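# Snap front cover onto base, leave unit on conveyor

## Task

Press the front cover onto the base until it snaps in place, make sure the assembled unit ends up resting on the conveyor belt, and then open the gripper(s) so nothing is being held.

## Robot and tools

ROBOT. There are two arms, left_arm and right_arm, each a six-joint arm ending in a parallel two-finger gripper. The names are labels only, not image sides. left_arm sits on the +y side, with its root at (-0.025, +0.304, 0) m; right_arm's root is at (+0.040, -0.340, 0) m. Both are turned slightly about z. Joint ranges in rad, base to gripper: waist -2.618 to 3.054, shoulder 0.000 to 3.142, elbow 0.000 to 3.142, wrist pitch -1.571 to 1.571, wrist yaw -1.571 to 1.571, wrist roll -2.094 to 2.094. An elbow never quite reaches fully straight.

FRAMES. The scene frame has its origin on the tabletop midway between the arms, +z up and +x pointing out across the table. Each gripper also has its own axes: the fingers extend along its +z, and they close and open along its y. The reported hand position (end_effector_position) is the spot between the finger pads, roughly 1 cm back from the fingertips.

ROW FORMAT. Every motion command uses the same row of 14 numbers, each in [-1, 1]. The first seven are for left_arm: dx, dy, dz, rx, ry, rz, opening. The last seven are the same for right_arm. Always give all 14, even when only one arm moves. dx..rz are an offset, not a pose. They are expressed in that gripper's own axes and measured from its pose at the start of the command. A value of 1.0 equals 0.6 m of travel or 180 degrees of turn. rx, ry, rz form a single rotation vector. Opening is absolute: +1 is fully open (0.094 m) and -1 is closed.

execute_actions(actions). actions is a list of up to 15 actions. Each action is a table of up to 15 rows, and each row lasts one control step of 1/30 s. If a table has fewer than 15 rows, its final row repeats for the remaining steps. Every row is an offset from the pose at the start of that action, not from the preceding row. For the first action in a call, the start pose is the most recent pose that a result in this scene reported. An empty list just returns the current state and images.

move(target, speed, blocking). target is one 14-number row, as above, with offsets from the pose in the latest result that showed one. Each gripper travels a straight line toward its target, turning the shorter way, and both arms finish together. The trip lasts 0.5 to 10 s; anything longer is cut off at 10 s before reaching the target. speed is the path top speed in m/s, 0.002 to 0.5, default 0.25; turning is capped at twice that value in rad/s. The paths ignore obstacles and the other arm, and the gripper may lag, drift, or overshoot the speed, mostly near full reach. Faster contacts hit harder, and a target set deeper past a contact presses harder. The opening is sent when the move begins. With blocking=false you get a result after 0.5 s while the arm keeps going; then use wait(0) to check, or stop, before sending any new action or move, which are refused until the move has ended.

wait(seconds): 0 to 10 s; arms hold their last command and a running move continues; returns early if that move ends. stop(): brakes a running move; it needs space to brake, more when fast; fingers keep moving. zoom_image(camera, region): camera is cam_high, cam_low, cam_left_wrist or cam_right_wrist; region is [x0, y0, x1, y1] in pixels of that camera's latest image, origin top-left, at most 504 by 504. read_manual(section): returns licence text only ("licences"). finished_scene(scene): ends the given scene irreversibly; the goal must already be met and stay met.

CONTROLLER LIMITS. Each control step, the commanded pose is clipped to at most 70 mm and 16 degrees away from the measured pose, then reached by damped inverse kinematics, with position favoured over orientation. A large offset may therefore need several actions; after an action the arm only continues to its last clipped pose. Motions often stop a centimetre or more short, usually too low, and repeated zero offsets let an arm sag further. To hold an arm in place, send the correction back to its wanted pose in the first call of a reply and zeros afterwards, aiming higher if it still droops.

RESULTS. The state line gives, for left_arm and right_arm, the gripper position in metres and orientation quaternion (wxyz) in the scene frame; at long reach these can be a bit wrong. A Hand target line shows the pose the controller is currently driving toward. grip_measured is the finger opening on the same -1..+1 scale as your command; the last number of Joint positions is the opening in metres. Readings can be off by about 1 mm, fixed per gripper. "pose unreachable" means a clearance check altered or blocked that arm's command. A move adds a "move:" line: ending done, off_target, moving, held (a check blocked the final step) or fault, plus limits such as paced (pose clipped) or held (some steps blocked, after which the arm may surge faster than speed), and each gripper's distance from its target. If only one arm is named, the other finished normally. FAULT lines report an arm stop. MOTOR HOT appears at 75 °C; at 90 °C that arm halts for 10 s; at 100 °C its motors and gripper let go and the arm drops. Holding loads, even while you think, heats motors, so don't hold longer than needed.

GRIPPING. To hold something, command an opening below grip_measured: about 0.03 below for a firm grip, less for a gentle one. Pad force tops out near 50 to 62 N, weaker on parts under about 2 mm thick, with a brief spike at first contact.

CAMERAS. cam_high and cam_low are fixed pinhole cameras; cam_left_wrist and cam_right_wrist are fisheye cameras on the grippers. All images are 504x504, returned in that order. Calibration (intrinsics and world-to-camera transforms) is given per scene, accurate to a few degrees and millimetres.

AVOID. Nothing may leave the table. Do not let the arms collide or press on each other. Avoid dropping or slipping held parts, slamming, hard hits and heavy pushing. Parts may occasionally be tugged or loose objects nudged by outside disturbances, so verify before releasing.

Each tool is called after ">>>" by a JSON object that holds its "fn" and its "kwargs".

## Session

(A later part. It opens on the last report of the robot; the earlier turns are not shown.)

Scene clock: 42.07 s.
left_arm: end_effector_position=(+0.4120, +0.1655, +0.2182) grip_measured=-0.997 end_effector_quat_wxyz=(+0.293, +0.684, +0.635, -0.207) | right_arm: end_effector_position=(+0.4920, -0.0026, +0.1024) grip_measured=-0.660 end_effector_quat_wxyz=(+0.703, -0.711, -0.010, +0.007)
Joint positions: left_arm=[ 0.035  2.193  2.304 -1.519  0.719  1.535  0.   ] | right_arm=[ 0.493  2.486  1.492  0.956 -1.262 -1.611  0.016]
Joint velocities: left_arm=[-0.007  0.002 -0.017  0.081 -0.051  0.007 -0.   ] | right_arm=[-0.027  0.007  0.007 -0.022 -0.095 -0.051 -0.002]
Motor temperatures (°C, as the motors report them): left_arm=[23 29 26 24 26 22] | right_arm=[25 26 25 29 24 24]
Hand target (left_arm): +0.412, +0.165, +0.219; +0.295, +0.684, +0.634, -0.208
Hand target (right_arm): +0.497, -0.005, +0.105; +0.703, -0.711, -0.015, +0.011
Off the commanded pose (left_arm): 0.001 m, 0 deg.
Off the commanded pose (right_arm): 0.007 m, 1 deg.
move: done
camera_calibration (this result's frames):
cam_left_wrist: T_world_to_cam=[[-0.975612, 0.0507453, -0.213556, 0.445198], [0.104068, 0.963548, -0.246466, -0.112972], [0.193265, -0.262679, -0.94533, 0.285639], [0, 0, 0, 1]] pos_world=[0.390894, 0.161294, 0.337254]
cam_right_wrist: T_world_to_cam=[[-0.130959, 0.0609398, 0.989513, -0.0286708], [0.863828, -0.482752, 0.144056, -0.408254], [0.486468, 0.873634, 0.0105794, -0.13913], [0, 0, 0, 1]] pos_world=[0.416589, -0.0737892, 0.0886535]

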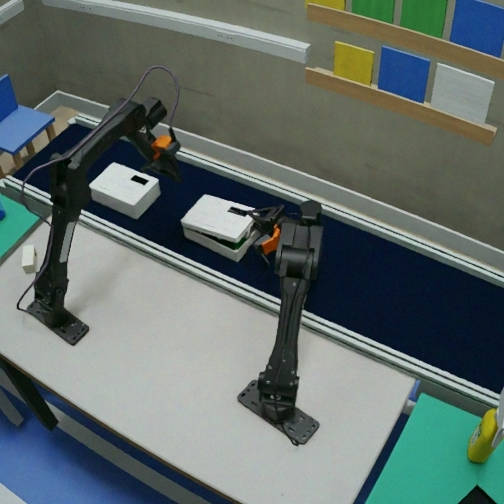

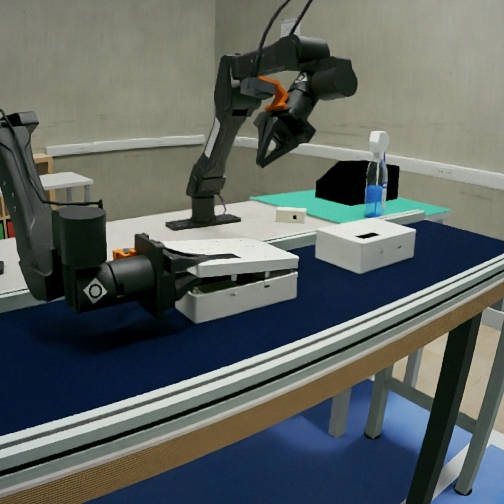

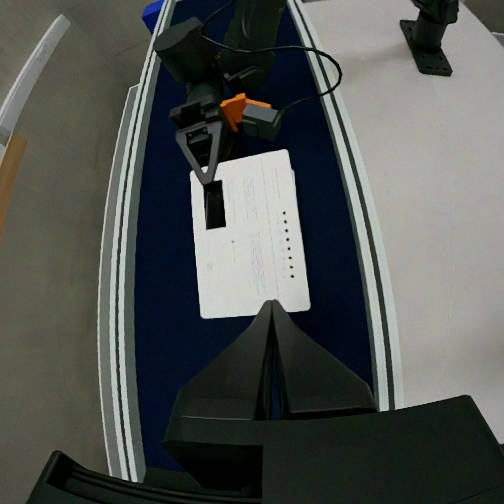

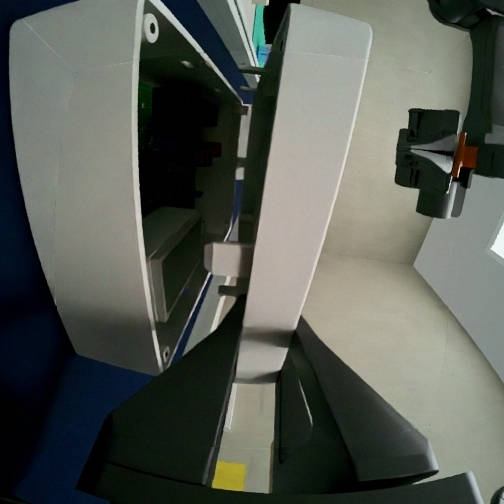

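>>> {"fn": "move", "kwargs": {"target": [0,0,0,0,0,0,-1,-0.012,0.025,-0.008,0,0.012,0,-0.8], "speed": 0.04}}

>>> {"fn": "zoom_image", "kwargs": {"camera": "cam_low", "region": [120, 210, 320, 340]}}

>>> {"fn": "zoom_image", "kwargs": {"camera": "cam_high", "region": [160, 170, 300, 280]}}

Scene clock: 43.20 s.
left_arm: end_effector_position=(+0.4121, +0.1660, +0.2177) grip_measured=-0.997 end_effector_quat_wxyz=(+0.292, +0.685, +0.635, -0.206) | right_arm: end_effector_position=(+0.4853, -0.0061, +0.0936) grip_measured=-0.660 end_effector_quat_wxyz=(+0.705, -0.709, -0.011, -0.008)
Joint positions: left_arm=[ 0.035  2.193  2.304 -1.519  0.715  1.535  0.   ] | right_arm=[ 0.493  2.486  1.431  1.035 -1.242 -1.616  0.016]
Joint velocities: left_arm=[-0.017  0.002  0.007 -0.095  0.007 -0.051 -0.   ] | right_arm=[ 0.002 -0.007 -0.017 -0.022 -0.051 -0.022  0.   ]
Motor temperatures (°C, as the motors report them): left_arm=[23 29 26 24 26 22] | right_arm=[25 26 25 29 24 24]
Hand target (left_arm): +0.412, +0.165, +0.218; +0.293, +0.684, +0.635, -0.207
Hand target (right_arm): +0.485, -0.008, +0.087; +0.703, -0.711, +0.003, -0.006
Off the commanded pose (left_arm): 0.001 m, 0 deg.
Off the commanded pose (right_arm): 0.006 m, 2 deg.
move: done
camera_calibration (this result's frames):
cam_left_wrist: T_world_to_cam=[[-0.975604, 0.0509449, -0.213547, 0.445135], [0.103517, 0.964532, -0.242822, -0.11431], [0.193603, -0.259004, -0.946274, 0.284793], [0, 0, 0, 1]] pos_world=[0.390972, 0.161341, 0.336793]
cam_right_wrist: T_world_to_cam=[[-0.152334, 0.0584446, 0.986599, -0.00998874], [0.850427, -0.500858, 0.160979, -0.398111], [0.503555, 0.863554, 0.026595, -0.142583], [0, 0, 0, 1]] pos_world=[0.408841, -0.0756854, 0.0777343]

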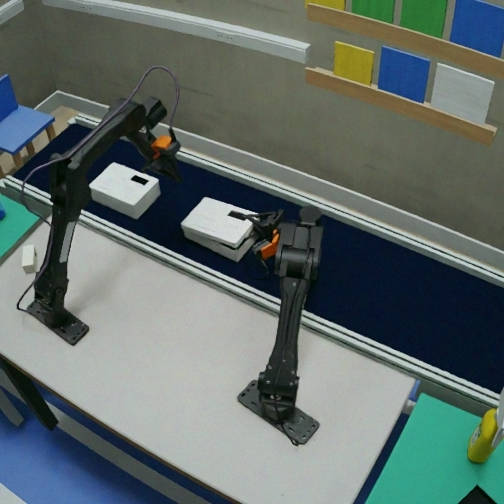

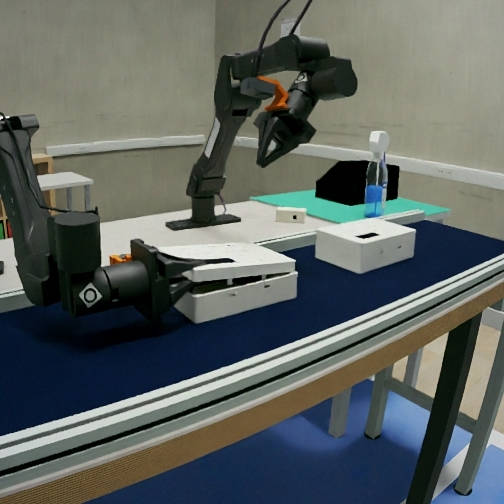

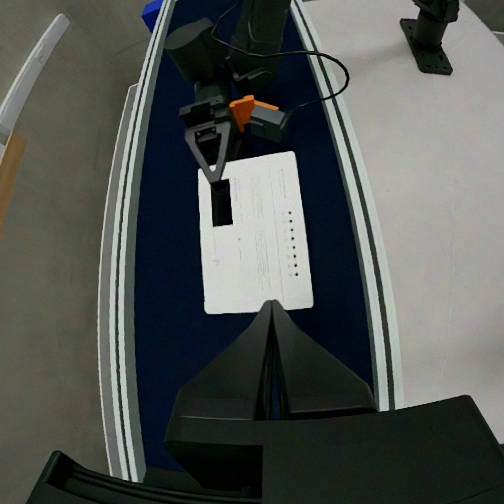

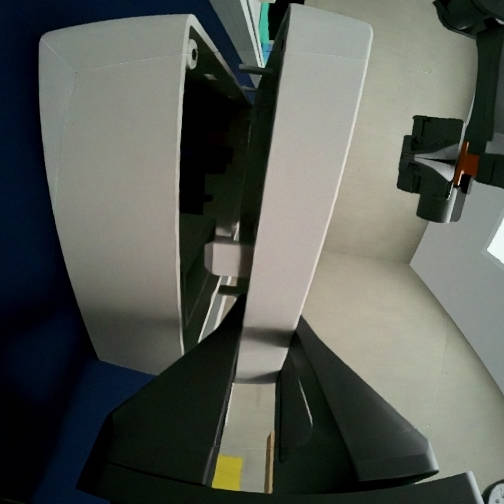

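Region (120, 210, 320, 340) of cam_low's 504x504 image, scaled by 2.520, with more detail than that image has; it fills the top 328 rows of this view, and the rest is white.

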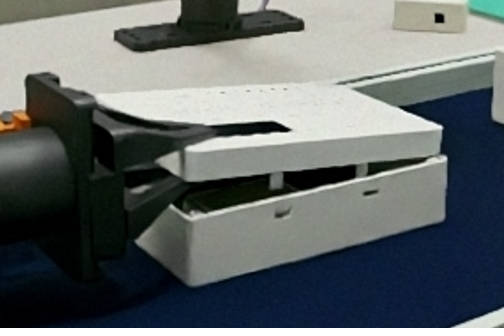

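Region (160, 170, 300, 280) of cam_high's 504x504 image, scaled by 3.600, with more detail than that image has; it fills the top 396 rows of this view, and the rest is white.

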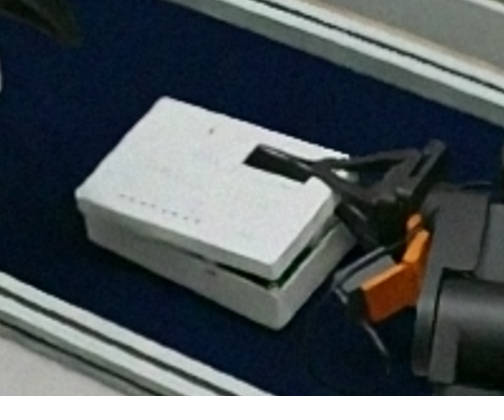

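>>> {"fn": "move", "kwargs": {"target": [0,0,0,0,0,0,-1,0.009,-0.008,0.002,0,0,0.006,-0.8], "speed": 0.03}}

>>> {"fn": "zoom_image", "kwargs": {"camera": "cam_low", "region": [120, 210, 320, 340]}}

>>> {"fn": "zoom_image", "kwargs": {"camera": "cam_high", "region": [160, 170, 300, 280]}}

Scene clock: 44.10 s.
left_arm: end_effector_position=(+0.4122, +0.1665, +0.2172) grip_measured=-0.997 end_effector_quat_wxyz=(+0.291, +0.685, +0.636, -0.204) | right_arm: end_effector_position=(+0.4853, -0.0061, +0.0936) grip_measured=-0.660 end_effector_quat_wxyz=(+0.705, -0.709, -0.011, -0.008)
Joint positions: left_arm=[ 0.035  2.193  2.304 -1.519  0.711  1.535  0.   ] | right_arm=[ 0.493  2.486  1.43   1.036 -1.241 -1.616  0.016]
Joint velocities: left_arm=[ 0.002  0.012 -0.007  0.066  0.007  0.066 -0.001] | right_arm=[ 0.007 -0.002 -0.017  0.022 -0.022  0.037  0.001]
Motor temperatures (°C, as the motors report them): left_arm=[23 29 26 24 26 22] | right_arm=[25 26 25 29 24 24]
Hand target (left_arm): +0.412, +0.166, +0.218; +0.292, +0.685, +0.635, -0.205
Hand target (right_arm): +0.490, -0.005, +0.099; +0.705, -0.709, -0.004, -0.002
Off the commanded pose (left_arm): 0.001 m, 0 deg.
Off the commanded pose (right_arm): 0.007 m, 1 deg.
move: done
camera_calibration (this result's frames):
cam_left_wrist: T_world_to_cam=[[-0.975594, 0.0511645, -0.213536, 0.445066], [0.10291, 0.965598, -0.238809, -0.115779], [0.193972, -0.254956, -0.947297, 0.283856], [0, 0, 0, 1]] pos_world=[0.391058, 0.161395, 0.336285]
cam_right_wrist: T_world_to_cam=[[-0.15267, 0.0583864, 0.986551, -0.00980174], [0.850178, -0.501202, 0.161228, -0.398026], [0.503875, 0.863358, 0.0268796, -0.142747], [0, 0, 0, 1]] pos_world=[0.408823, -0.0756766, 0.0776799]

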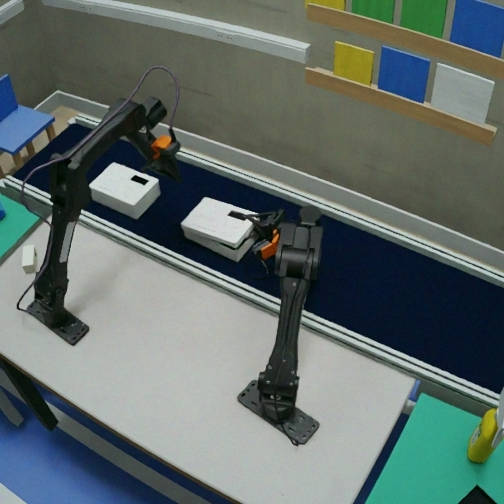

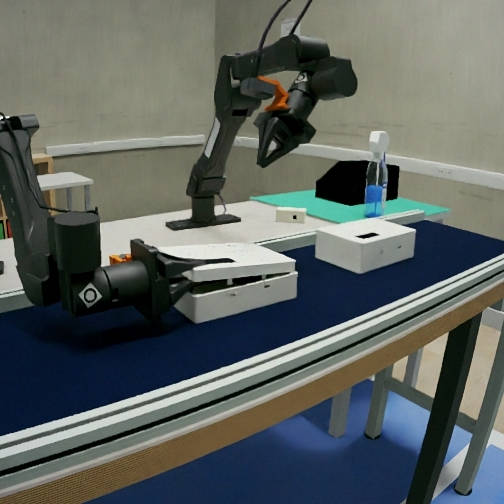

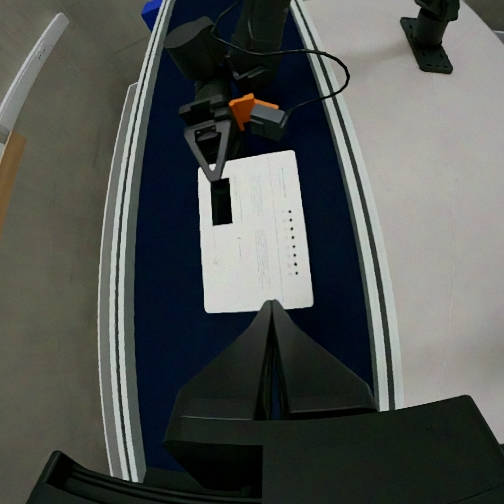

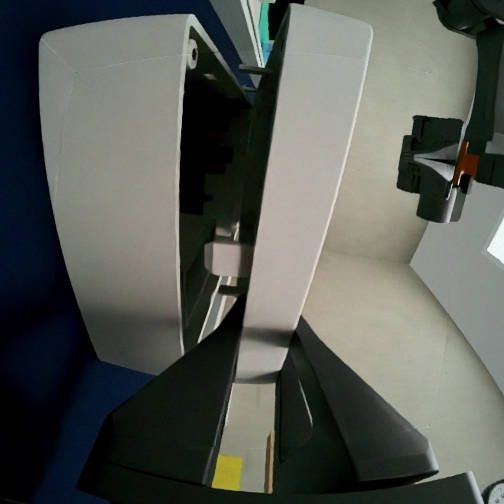

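Region (120, 210, 320, 340) of cam_low's 504x504 image, scaled by 2.520, with more detail than that image has; it fills the top 328 rows of this view, and the rest is white.

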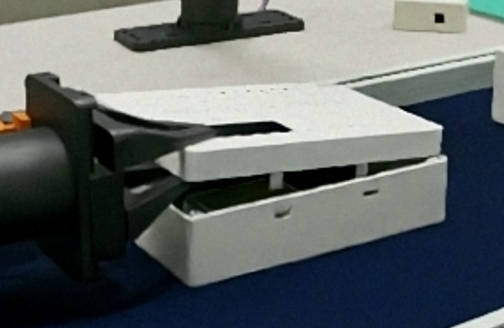

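Region (160, 170, 300, 280) of cam_high's 504x504 image, scaled by 3.600, with more detail than that image has; it fills the top 396 rows of this view, and the rest is white.

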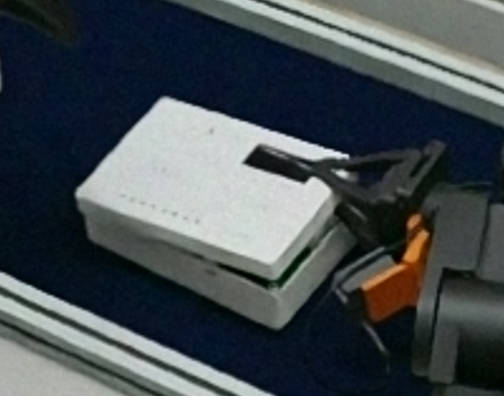

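No motion (deadband). Double the command.

>>> {"fn": "move", "kwargs": {"target": [0,0,0,0,0,0,-1,0.018,-0.016,0.004,0,0,0.01,-0.8], "speed": 0.03}}

>>> {"fn": "zoom_image", "kwargs": {"camera": "cam_low", "region": [120, 210, 320, 340]}}

>>> {"fn": "zoom_image", "kwargs": {"camera": "cam_high", "region": [160, 170, 300, 280]}}

Scene clock: 45.07 s.
left_arm: end_effector_position=(+0.4123, +0.1671, +0.2168) grip_measured=-0.997 end_effector_quat_wxyz=(+0.290, +0.685, +0.637, -0.203) | right_arm: end_effector_position=(+0.4898, -0.0045, +0.0977) grip_measured=-0.660 end_effector_quat_wxyz=(+0.704, -0.710, -0.006, -0.002)
Joint positions: left_arm=[ 0.035  2.193  2.304 -1.519  0.707  1.535  0.   ] | right_arm=[ 0.493  2.486  1.458  1.003 -1.243 -1.606  0.016]
Joint velocities: left_arm=[ 0.012  0.007  0.012 -0.037  0.007 -0.037  0.   ] | right_arm=[ 0.007  0.007 -0.002 -0.007  0.022 -0.037 -0.001]
Motor temperatures (°C, as the motors report them): left_arm=[23 29 26 24 26 22] | right_arm=[25 27 25 29 24 24]
Hand target (left_arm): +0.412, +0.167, +0.217; +0.291, +0.685, +0.636, -0.204
Hand target (right_arm): +0.496, -0.004, +0.103; +0.705, -0.709, +0.000, +0.003
Off the commanded pose (left_arm): 0.001 m, 0 deg.
Off the commanded pose (right_arm): 0.008 m, 1 deg.
move: done
camera_calibration (this result's frames):
cam_left_wrist: T_world_to_cam=[[-0.975586, 0.0513641, -0.213526, 0.445002], [0.102357, 0.966552, -0.235158, -0.11711], [0.194305, -0.251273, -0.948213, 0.283], [0, 0, 0, 1]] pos_world=[0.391137, 0.161446, 0.335824]
cam_right_wrist: T_world_to_cam=[[-0.136836, 0.0601125, 0.988768, -0.0212141], [0.853205, -0.499997, 0.148473, -0.401913], [0.503306, 0.863938, 0.0171293, -0.145284], [0, 0, 0, 1]] pos_world=[0.413134, -0.0741639, 0.0831376]

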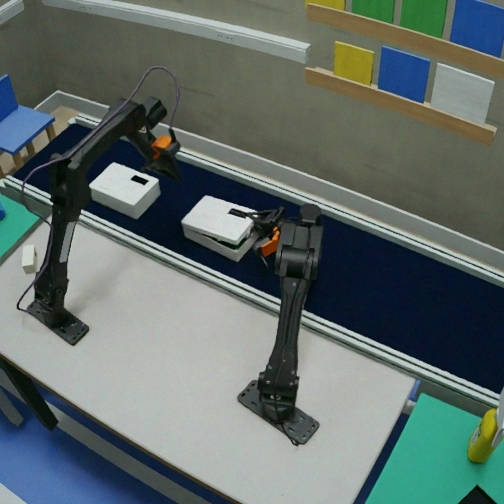

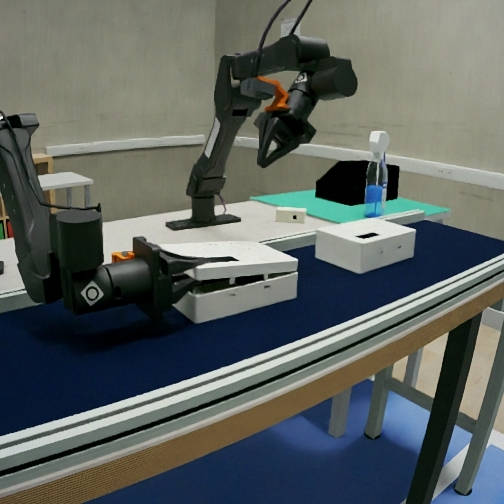

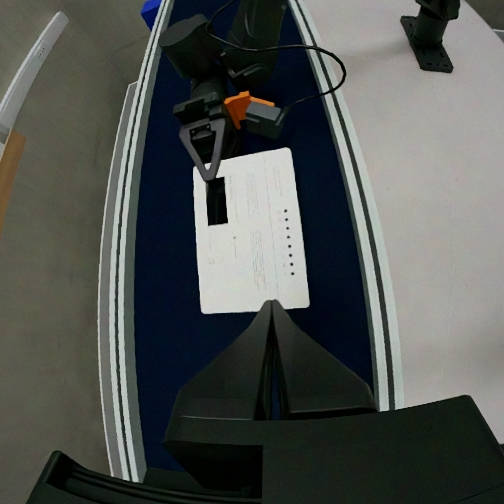

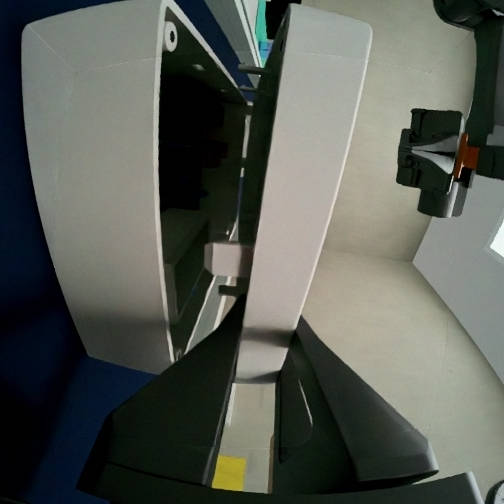

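Region (120, 210, 320, 340) of cam_low's 504x504 image, scaled by 2.520, with more detail than that image has; it fills the top 328 rows of this view, and the rest is white.

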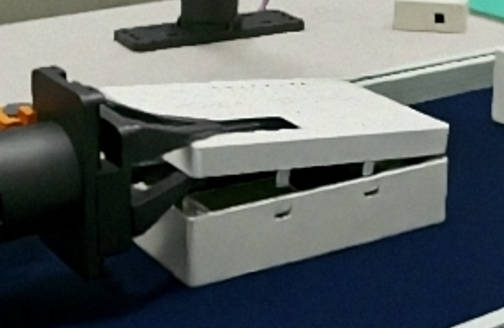

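Region (160, 170, 300, 280) of cam_high's 504x504 image, scaled by 3.600, with more detail than that image has; it fills the top 396 rows of this view, and the rest is white.

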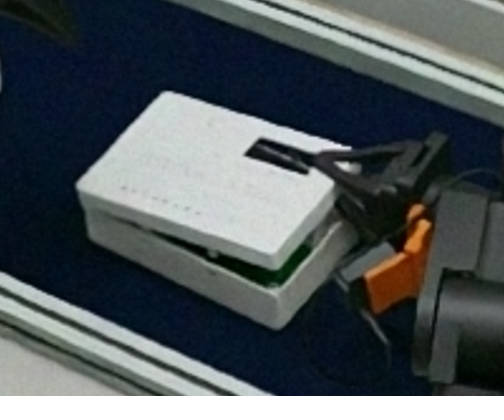

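>>> {"fn": "move", "kwargs": {"target": [0,0,0,0,0,0,-1,0.008,0.033,0.003,0,0,0,-0.8], "speed": 0.03}}

>>> {"fn": "zoom_image", "kwargs": {"camera": "cam_low", "region": [120, 210, 320, 340]}}

>>> {"fn": "zoom_image", "kwargs": {"camera": "cam_high", "region": [160, 170, 300, 280]}}

Scene clock: 46.23 s.
left_arm: end_effector_position=(+0.4124, +0.1676, +0.2164) grip_measured=-0.997 end_effector_quat_wxyz=(+0.288, +0.686, +0.637, -0.201) | right_arm: end_effector_position=(+0.4907, -0.0040, +0.0902) grip_measured=-0.658 end_effector_quat_wxyz=(+0.707, -0.707, -0.008, -0.001)
Joint positions: left_arm=[ 0.035  2.193  2.304 -1.519  0.703  1.535  0.   ] | right_arm=[ 0.493  2.52   1.472  1.05  -1.247 -1.582  0.016]
Joint velocities: left_arm=[-0.002  0.022  0.002 -0.022 -0.007 -0.007  0.   ] | right_arm=[-0.022  0.002  0.002  0.081 -0.007 -0.007 -0.   ]
Motor temperatures (°C, as the motors report them): left_arm=[23 29 26 24 26 22] | right_arm=[25 27 26 29 24 24]
Hand target (left_arm): +0.412, +0.167, +0.217; +0.290, +0.685, +0.637, -0.203
Hand target (right_arm): +0.494, -0.003, +0.078; +0.705, -0.710, -0.006, -0.002
Off the commanded pose (left_arm): 0.001 m, 0 deg.
Off the commanded pose (right_arm): 0.013 m, 1 deg.
move: off_target (right_arm)
camera_calibration (this result's frames):
cam_left_wrist: T_world_to_cam=[[-0.975578, 0.0515637, -0.213515, 0.444938], [0.101803, 0.967493, -0.231503, -0.118439], [0.194637, -0.247586, -0.949114, 0.282138], [0, 0, 0, 1]] pos_world=[0.391215, 0.161499, 0.335363]
cam_right_wrist: T_world_to_cam=[[-0.138987, 0.0510258, 0.988979, -0.0127182], [0.854969, -0.497755, 0.145836, -0.401895], [0.49971, 0.865816, 0.0255561, -0.145073], [0, 0, 0, 1]] pos_world=[0.414334, -0.0737894, 0.074896]

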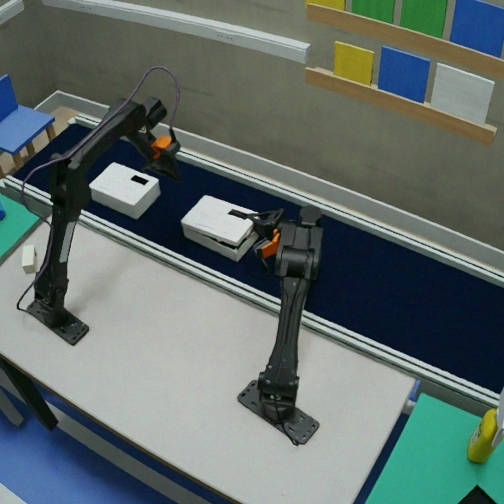

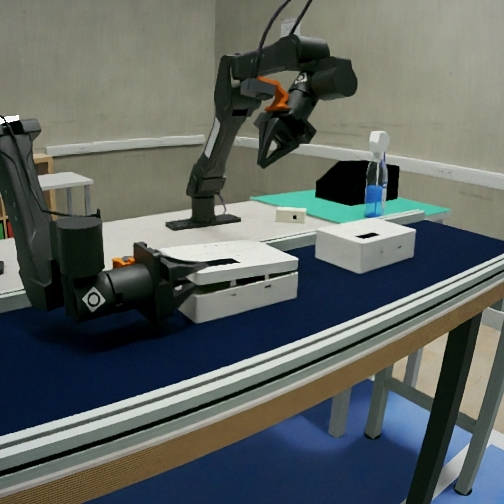

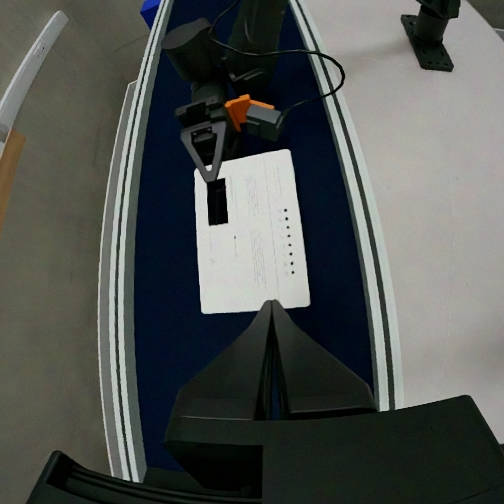

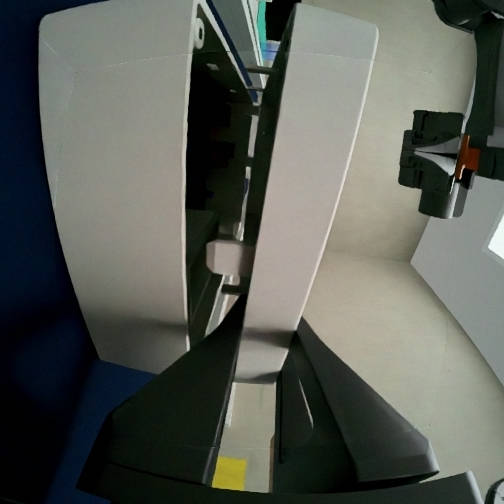

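Region (120, 210, 320, 340) of cam_low's 504x504 image, scaled by 2.520, with more detail than that image has; it fills the top 328 rows of this view, and the rest is white.

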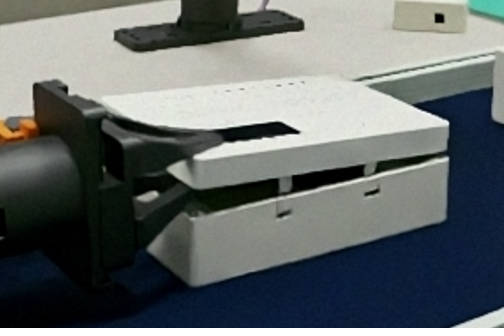

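Region (160, 170, 300, 280) of cam_high's 504x504 image, scaled by 3.600, with more detail than that image has; it fills the top 396 rows of this view, and the rest is white.

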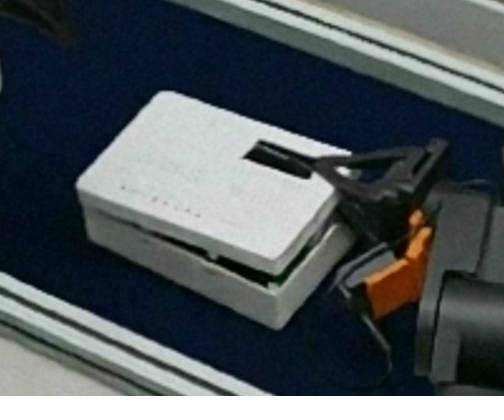

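>>> {"fn": "move", "kwargs": {"target": [0,0.038,0.228,0,0,0,-1,0,0,0,0,0,0,-0.8], "speed": 0.2}}

>>> {"fn": "move", "kwargs": {"target": [0,0,0,0,0,0,-1,0,0,0,0,0,0,-0.45]}}

>>> {"fn": "move", "kwargs": {"target": [0,0,0,0,0,0,-1,0,0,-0.08,0,0,0,-0.45], "speed": 0.06}}

>>> {"fn": "zoom_image", "kwargs": {"camera": "cam_low", "region": [120, 210, 320, 340]}}

>>> {"fn": "zoom_image", "kwargs": {"camera": "cam_high", "region": [160, 170, 300, 280]}}

Scene clock: 48.20 s.
left_arm: end_effector_position=(+0.4464, +0.0805, +0.1147) grip_measured=-0.997 end_effector_quat_wxyz=(+0.286, +0.689, +0.635, -0.200) | right_arm: end_effector_position=(+0.4906, -0.0040, +0.0912) grip_measured=-0.658 end_effector_quat_wxyz=(+0.708, -0.706, -0.008, -0.001)
Joint positions: left_arm=[-0.149  2.299  2.063 -1.032  0.657  1.314  0.   ] | right_arm=[ 0.493  2.521  1.472  1.061 -1.247 -1.573  0.016]
Joint velocities: left_arm=[-0.012 -0.017  0.007  0.051 -0.022 -0.022 -0.   ] | right_arm=[-0.002  0.012  0.002 -0.007 -0.037 -0.066  0.   ]
Motor temperatures (°C, as the motors report them): left_arm=[23 29 26 24 26 22] | right_arm=[25 27 26 29 24 24]
Hand target (left_arm): +0.446, +0.079, +0.115; +0.287, +0.686, +0.637, -0.203
Hand target (right_arm): +0.491, -0.004, +0.090; +0.707, -0.707, -0.008, -0.001
Off the commanded pose (left_arm): 0.003 m, 1 deg.
Off the commanded pose (right_arm): 0.001 m, 0 deg.
move: done
camera_calibration (this result's frames):
cam_left_wrist: T_world_to_cam=[[-0.975047, 0.0591454, -0.213974, 0.460114], [0.10827, 0.968147, -0.225762, -0.0648323], [0.193806, -0.243296, -0.950393, 0.15762], [0, 0, 0, 1]] pos_world=[0.425105, 0.0739019, 0.233617]
cam_right_wrist: T_world_to_cam=[[-0.139201, 0.0477285, 0.989113, -0.0136523], [0.855141, -0.497886, 0.144372, -0.401917], [0.499356, 0.865928, 0.0284916, -0.145136], [0, 0, 0, 1]] pos_world=[0.41427, -0.0737799, 0.0756643]

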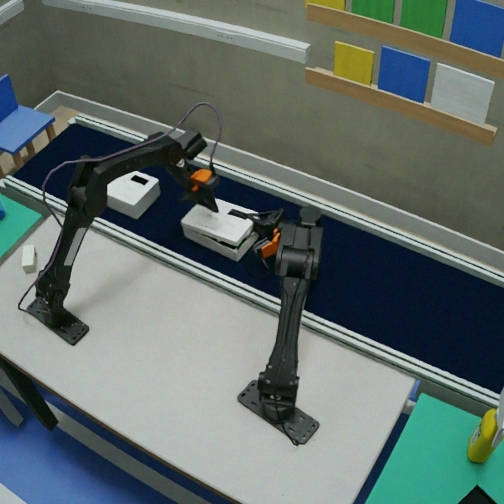

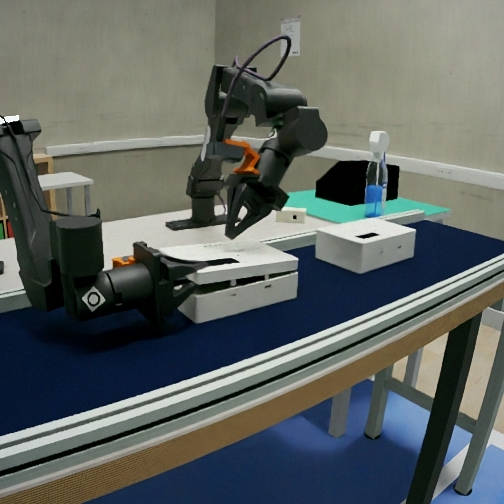

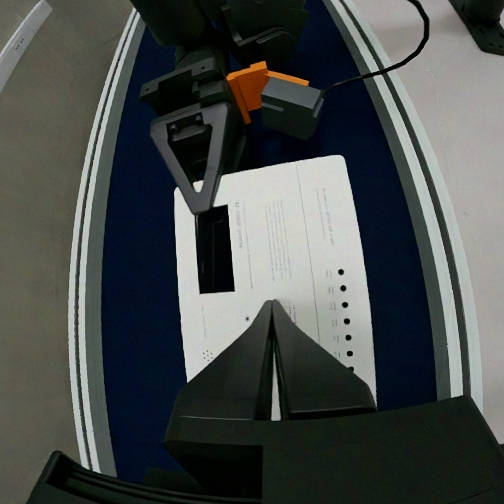

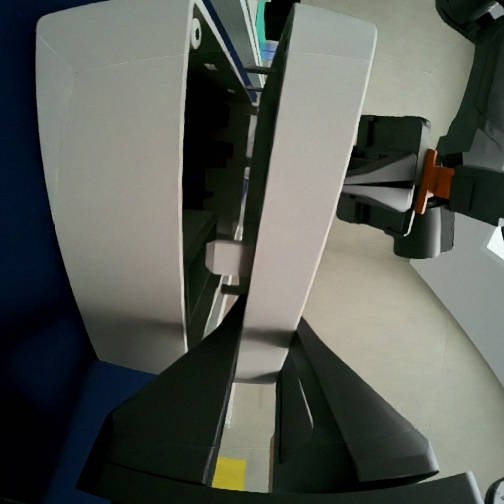

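Scene clock: 48.70 s.
left_arm: end_effector_position=(+0.4467, +0.0809, +0.1144) grip_measured=-0.997 end_effector_quat_wxyz=(+0.286, +0.689, +0.636, -0.199) | right_arm: end_effector_position=(+0.4906, -0.0040, +0.0914) grip_measured=-0.452 end_effector_quat_wxyz=(+0.709, -0.706, -0.009, -0.002)
Joint positions: left_arm=[-0.149  2.299  2.063 -1.032  0.654  1.313  0.   ] | right_arm=[ 0.493  2.521  1.472  1.063 -1.247 -1.573  0.026]
Joint velocities: left_arm=[-0.022  0.002  0.002 -0.007  0.022  0.037  0.   ] | right_arm=[ 0.012  0.007  0.002  0.022 -0.007 -0.051 -0.   ]
Motor temperatures (°C, as the motors report them): left_arm=[23 29 26 24 26 22] | right_arm=[25 27 26 29 24 24]
Hand target (left_arm): +0.446, +0.081, +0.115; +0.286, +0.689, +0.635, -0.200
Hand target (right_arm): +0.491, -0.004, +0.091; +0.708, -0.706, -0.008, -0.001
Off the commanded pose (left_arm): 0.000 m, 0 deg.
Off the commanded pose (right_arm): 0.000 m, 0 deg.
move: done
camera_calibration (this result's frames):
cam_left_wrist: T_world_to_cam=[[-0.974958, 0.0585941, -0.214533, 0.46035], [0.107382, 0.968793, -0.223402, -0.0651602], [0.194748, -0.240844, -0.950825, 0.156842], [0, 0, 0, 1]] pos_world=[0.425274, 0.0739275, 0.233333]
cam_right_wrist: T_world_to_cam=[[-0.140627, 0.0472341, 0.988935, -0.0131305], [0.854932, -0.497958, 0.145355, -0.401932], [0.499314, 0.865914, 0.0296444, -0.145225], [0, 0, 0, 1]] pos_world=[0.414291, -0.0737728, 0.0757132]

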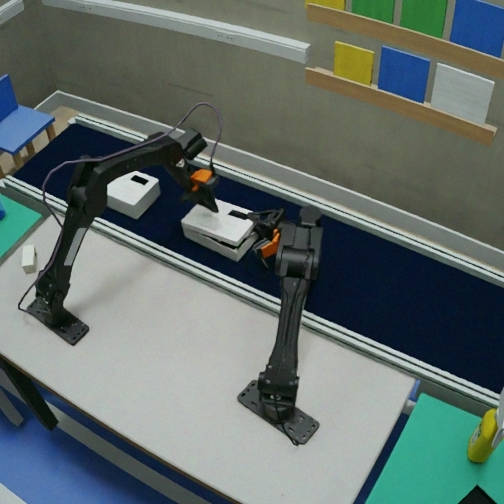

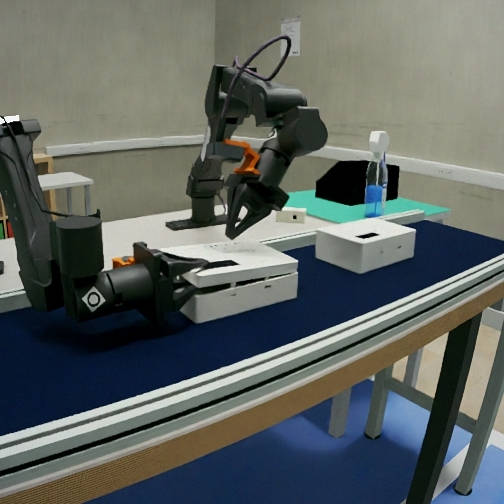

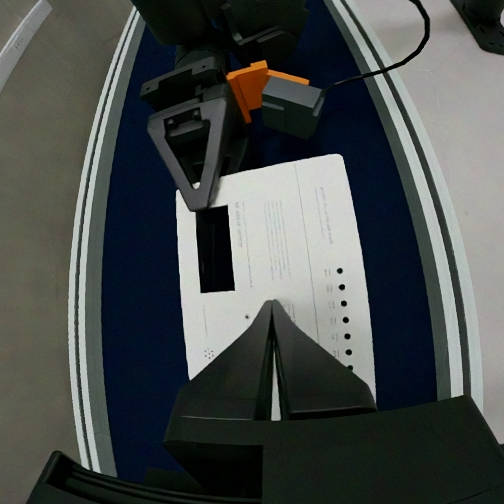

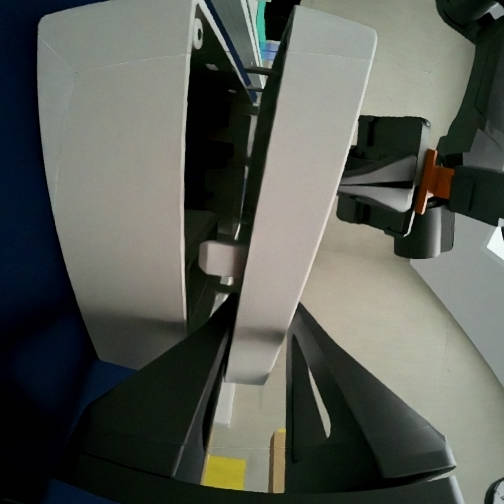

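Scene clock: 49.90 s.
left_arm: end_effector_position=(+0.4469, +0.0813, +0.1141) grip_measured=-0.997 end_effector_quat_wxyz=(+0.285, +0.689, +0.636, -0.198) | right_arm: end_effector_position=(+0.4959, -0.0475, +0.0890) grip_measured=-0.452 end_effector_quat_wxyz=(+0.709, -0.705, -0.010, -0.007)
Joint positions: left_arm=[-0.149  2.299  2.063 -1.032  0.651  1.313  0.   ] | right_arm=[ 0.402  2.508  1.424  1.106 -1.331 -1.573  0.026]
Joint velocities: left_arm=[-0.007  0.007 -0.002 -0.037 -0.007  0.022  0.   ] | right_arm=[-0.002 -0.002 -0.027 -0.007 -0.066  0.037  0.001]
Motor temperatures (°C, as the motors report them): left_arm=[23 29 26 24 26 22] | right_arm=[25 28 25 29 24 24]
Hand target (left_arm): +0.447, +0.081, +0.114; +0.286, +0.689, +0.636, -0.199
Hand target (right_arm): +0.492, -0.052, +0.091; +0.708, -0.706, -0.009, -0.002
Off the commanded pose (left_arm): 0.001 m, 0 deg.
Off the commanded pose (right_arm): 0.007 m, 1 deg.
move: done
camera_calibration (this result's frames):
cam_left_wrist: T_world_to_cam=[[-0.974866, 0.0583166, -0.215025, 0.460487], [0.106651, 0.96952, -0.220583, -0.0656909], [0.195608, -0.237971, -0.951371, 0.156045], [0, 0, 0, 1]] pos_world=[0.425396, 0.0739688, 0.232983]
cam_right_wrist: T_world_to_cam=[[-0.148707, 0.0471884, 0.987755, -0.00383582], [0.850611, -0.503314, 0.152105, -0.426485], [0.504328, 0.862814, 0.0347072, -0.113187], [0, 0, 0, 1]] pos_world=[0.419286, -0.116816, 0.0725877]

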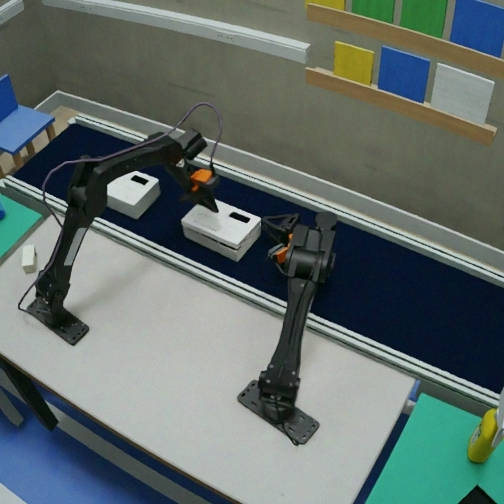

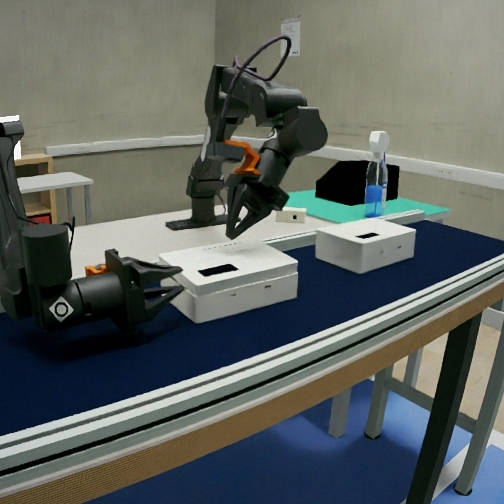

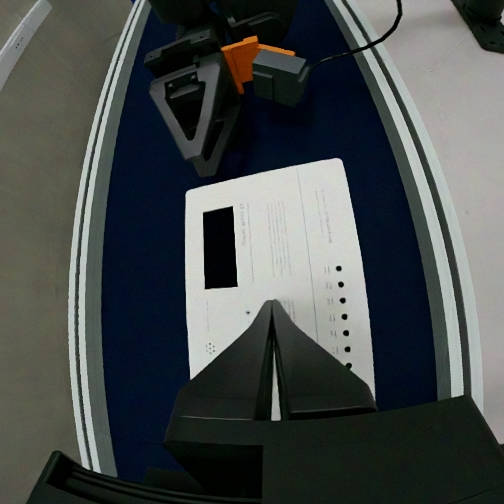

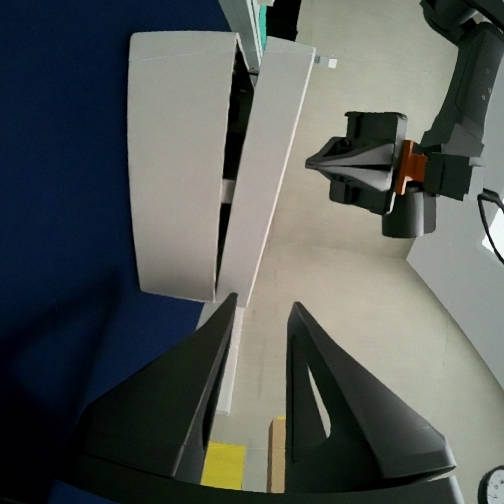

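Region (120, 210, 320, 340) of cam_low's 504x504 image, scaled by 2.520, with more detail than that image has; it fills the top 328 rows of this view, and the rest is white.

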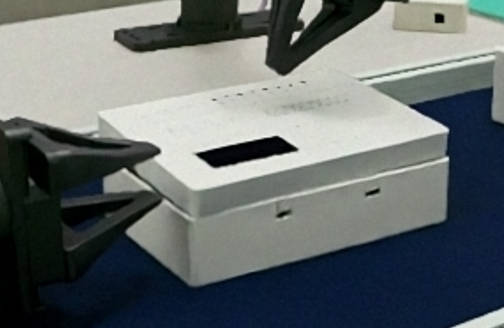

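Region (160, 170, 300, 280) of cam_high's 504x504 image, scaled by 3.600, with more detail than that image has; it fills the top 396 rows of this view, and the rest is white.

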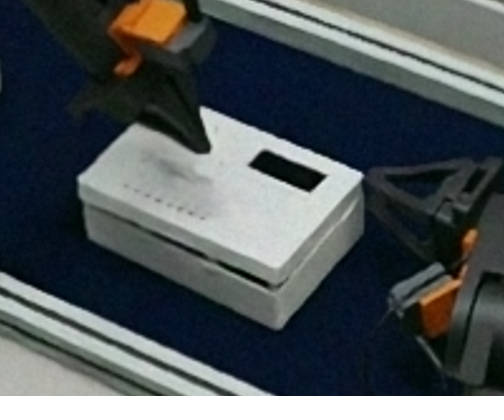

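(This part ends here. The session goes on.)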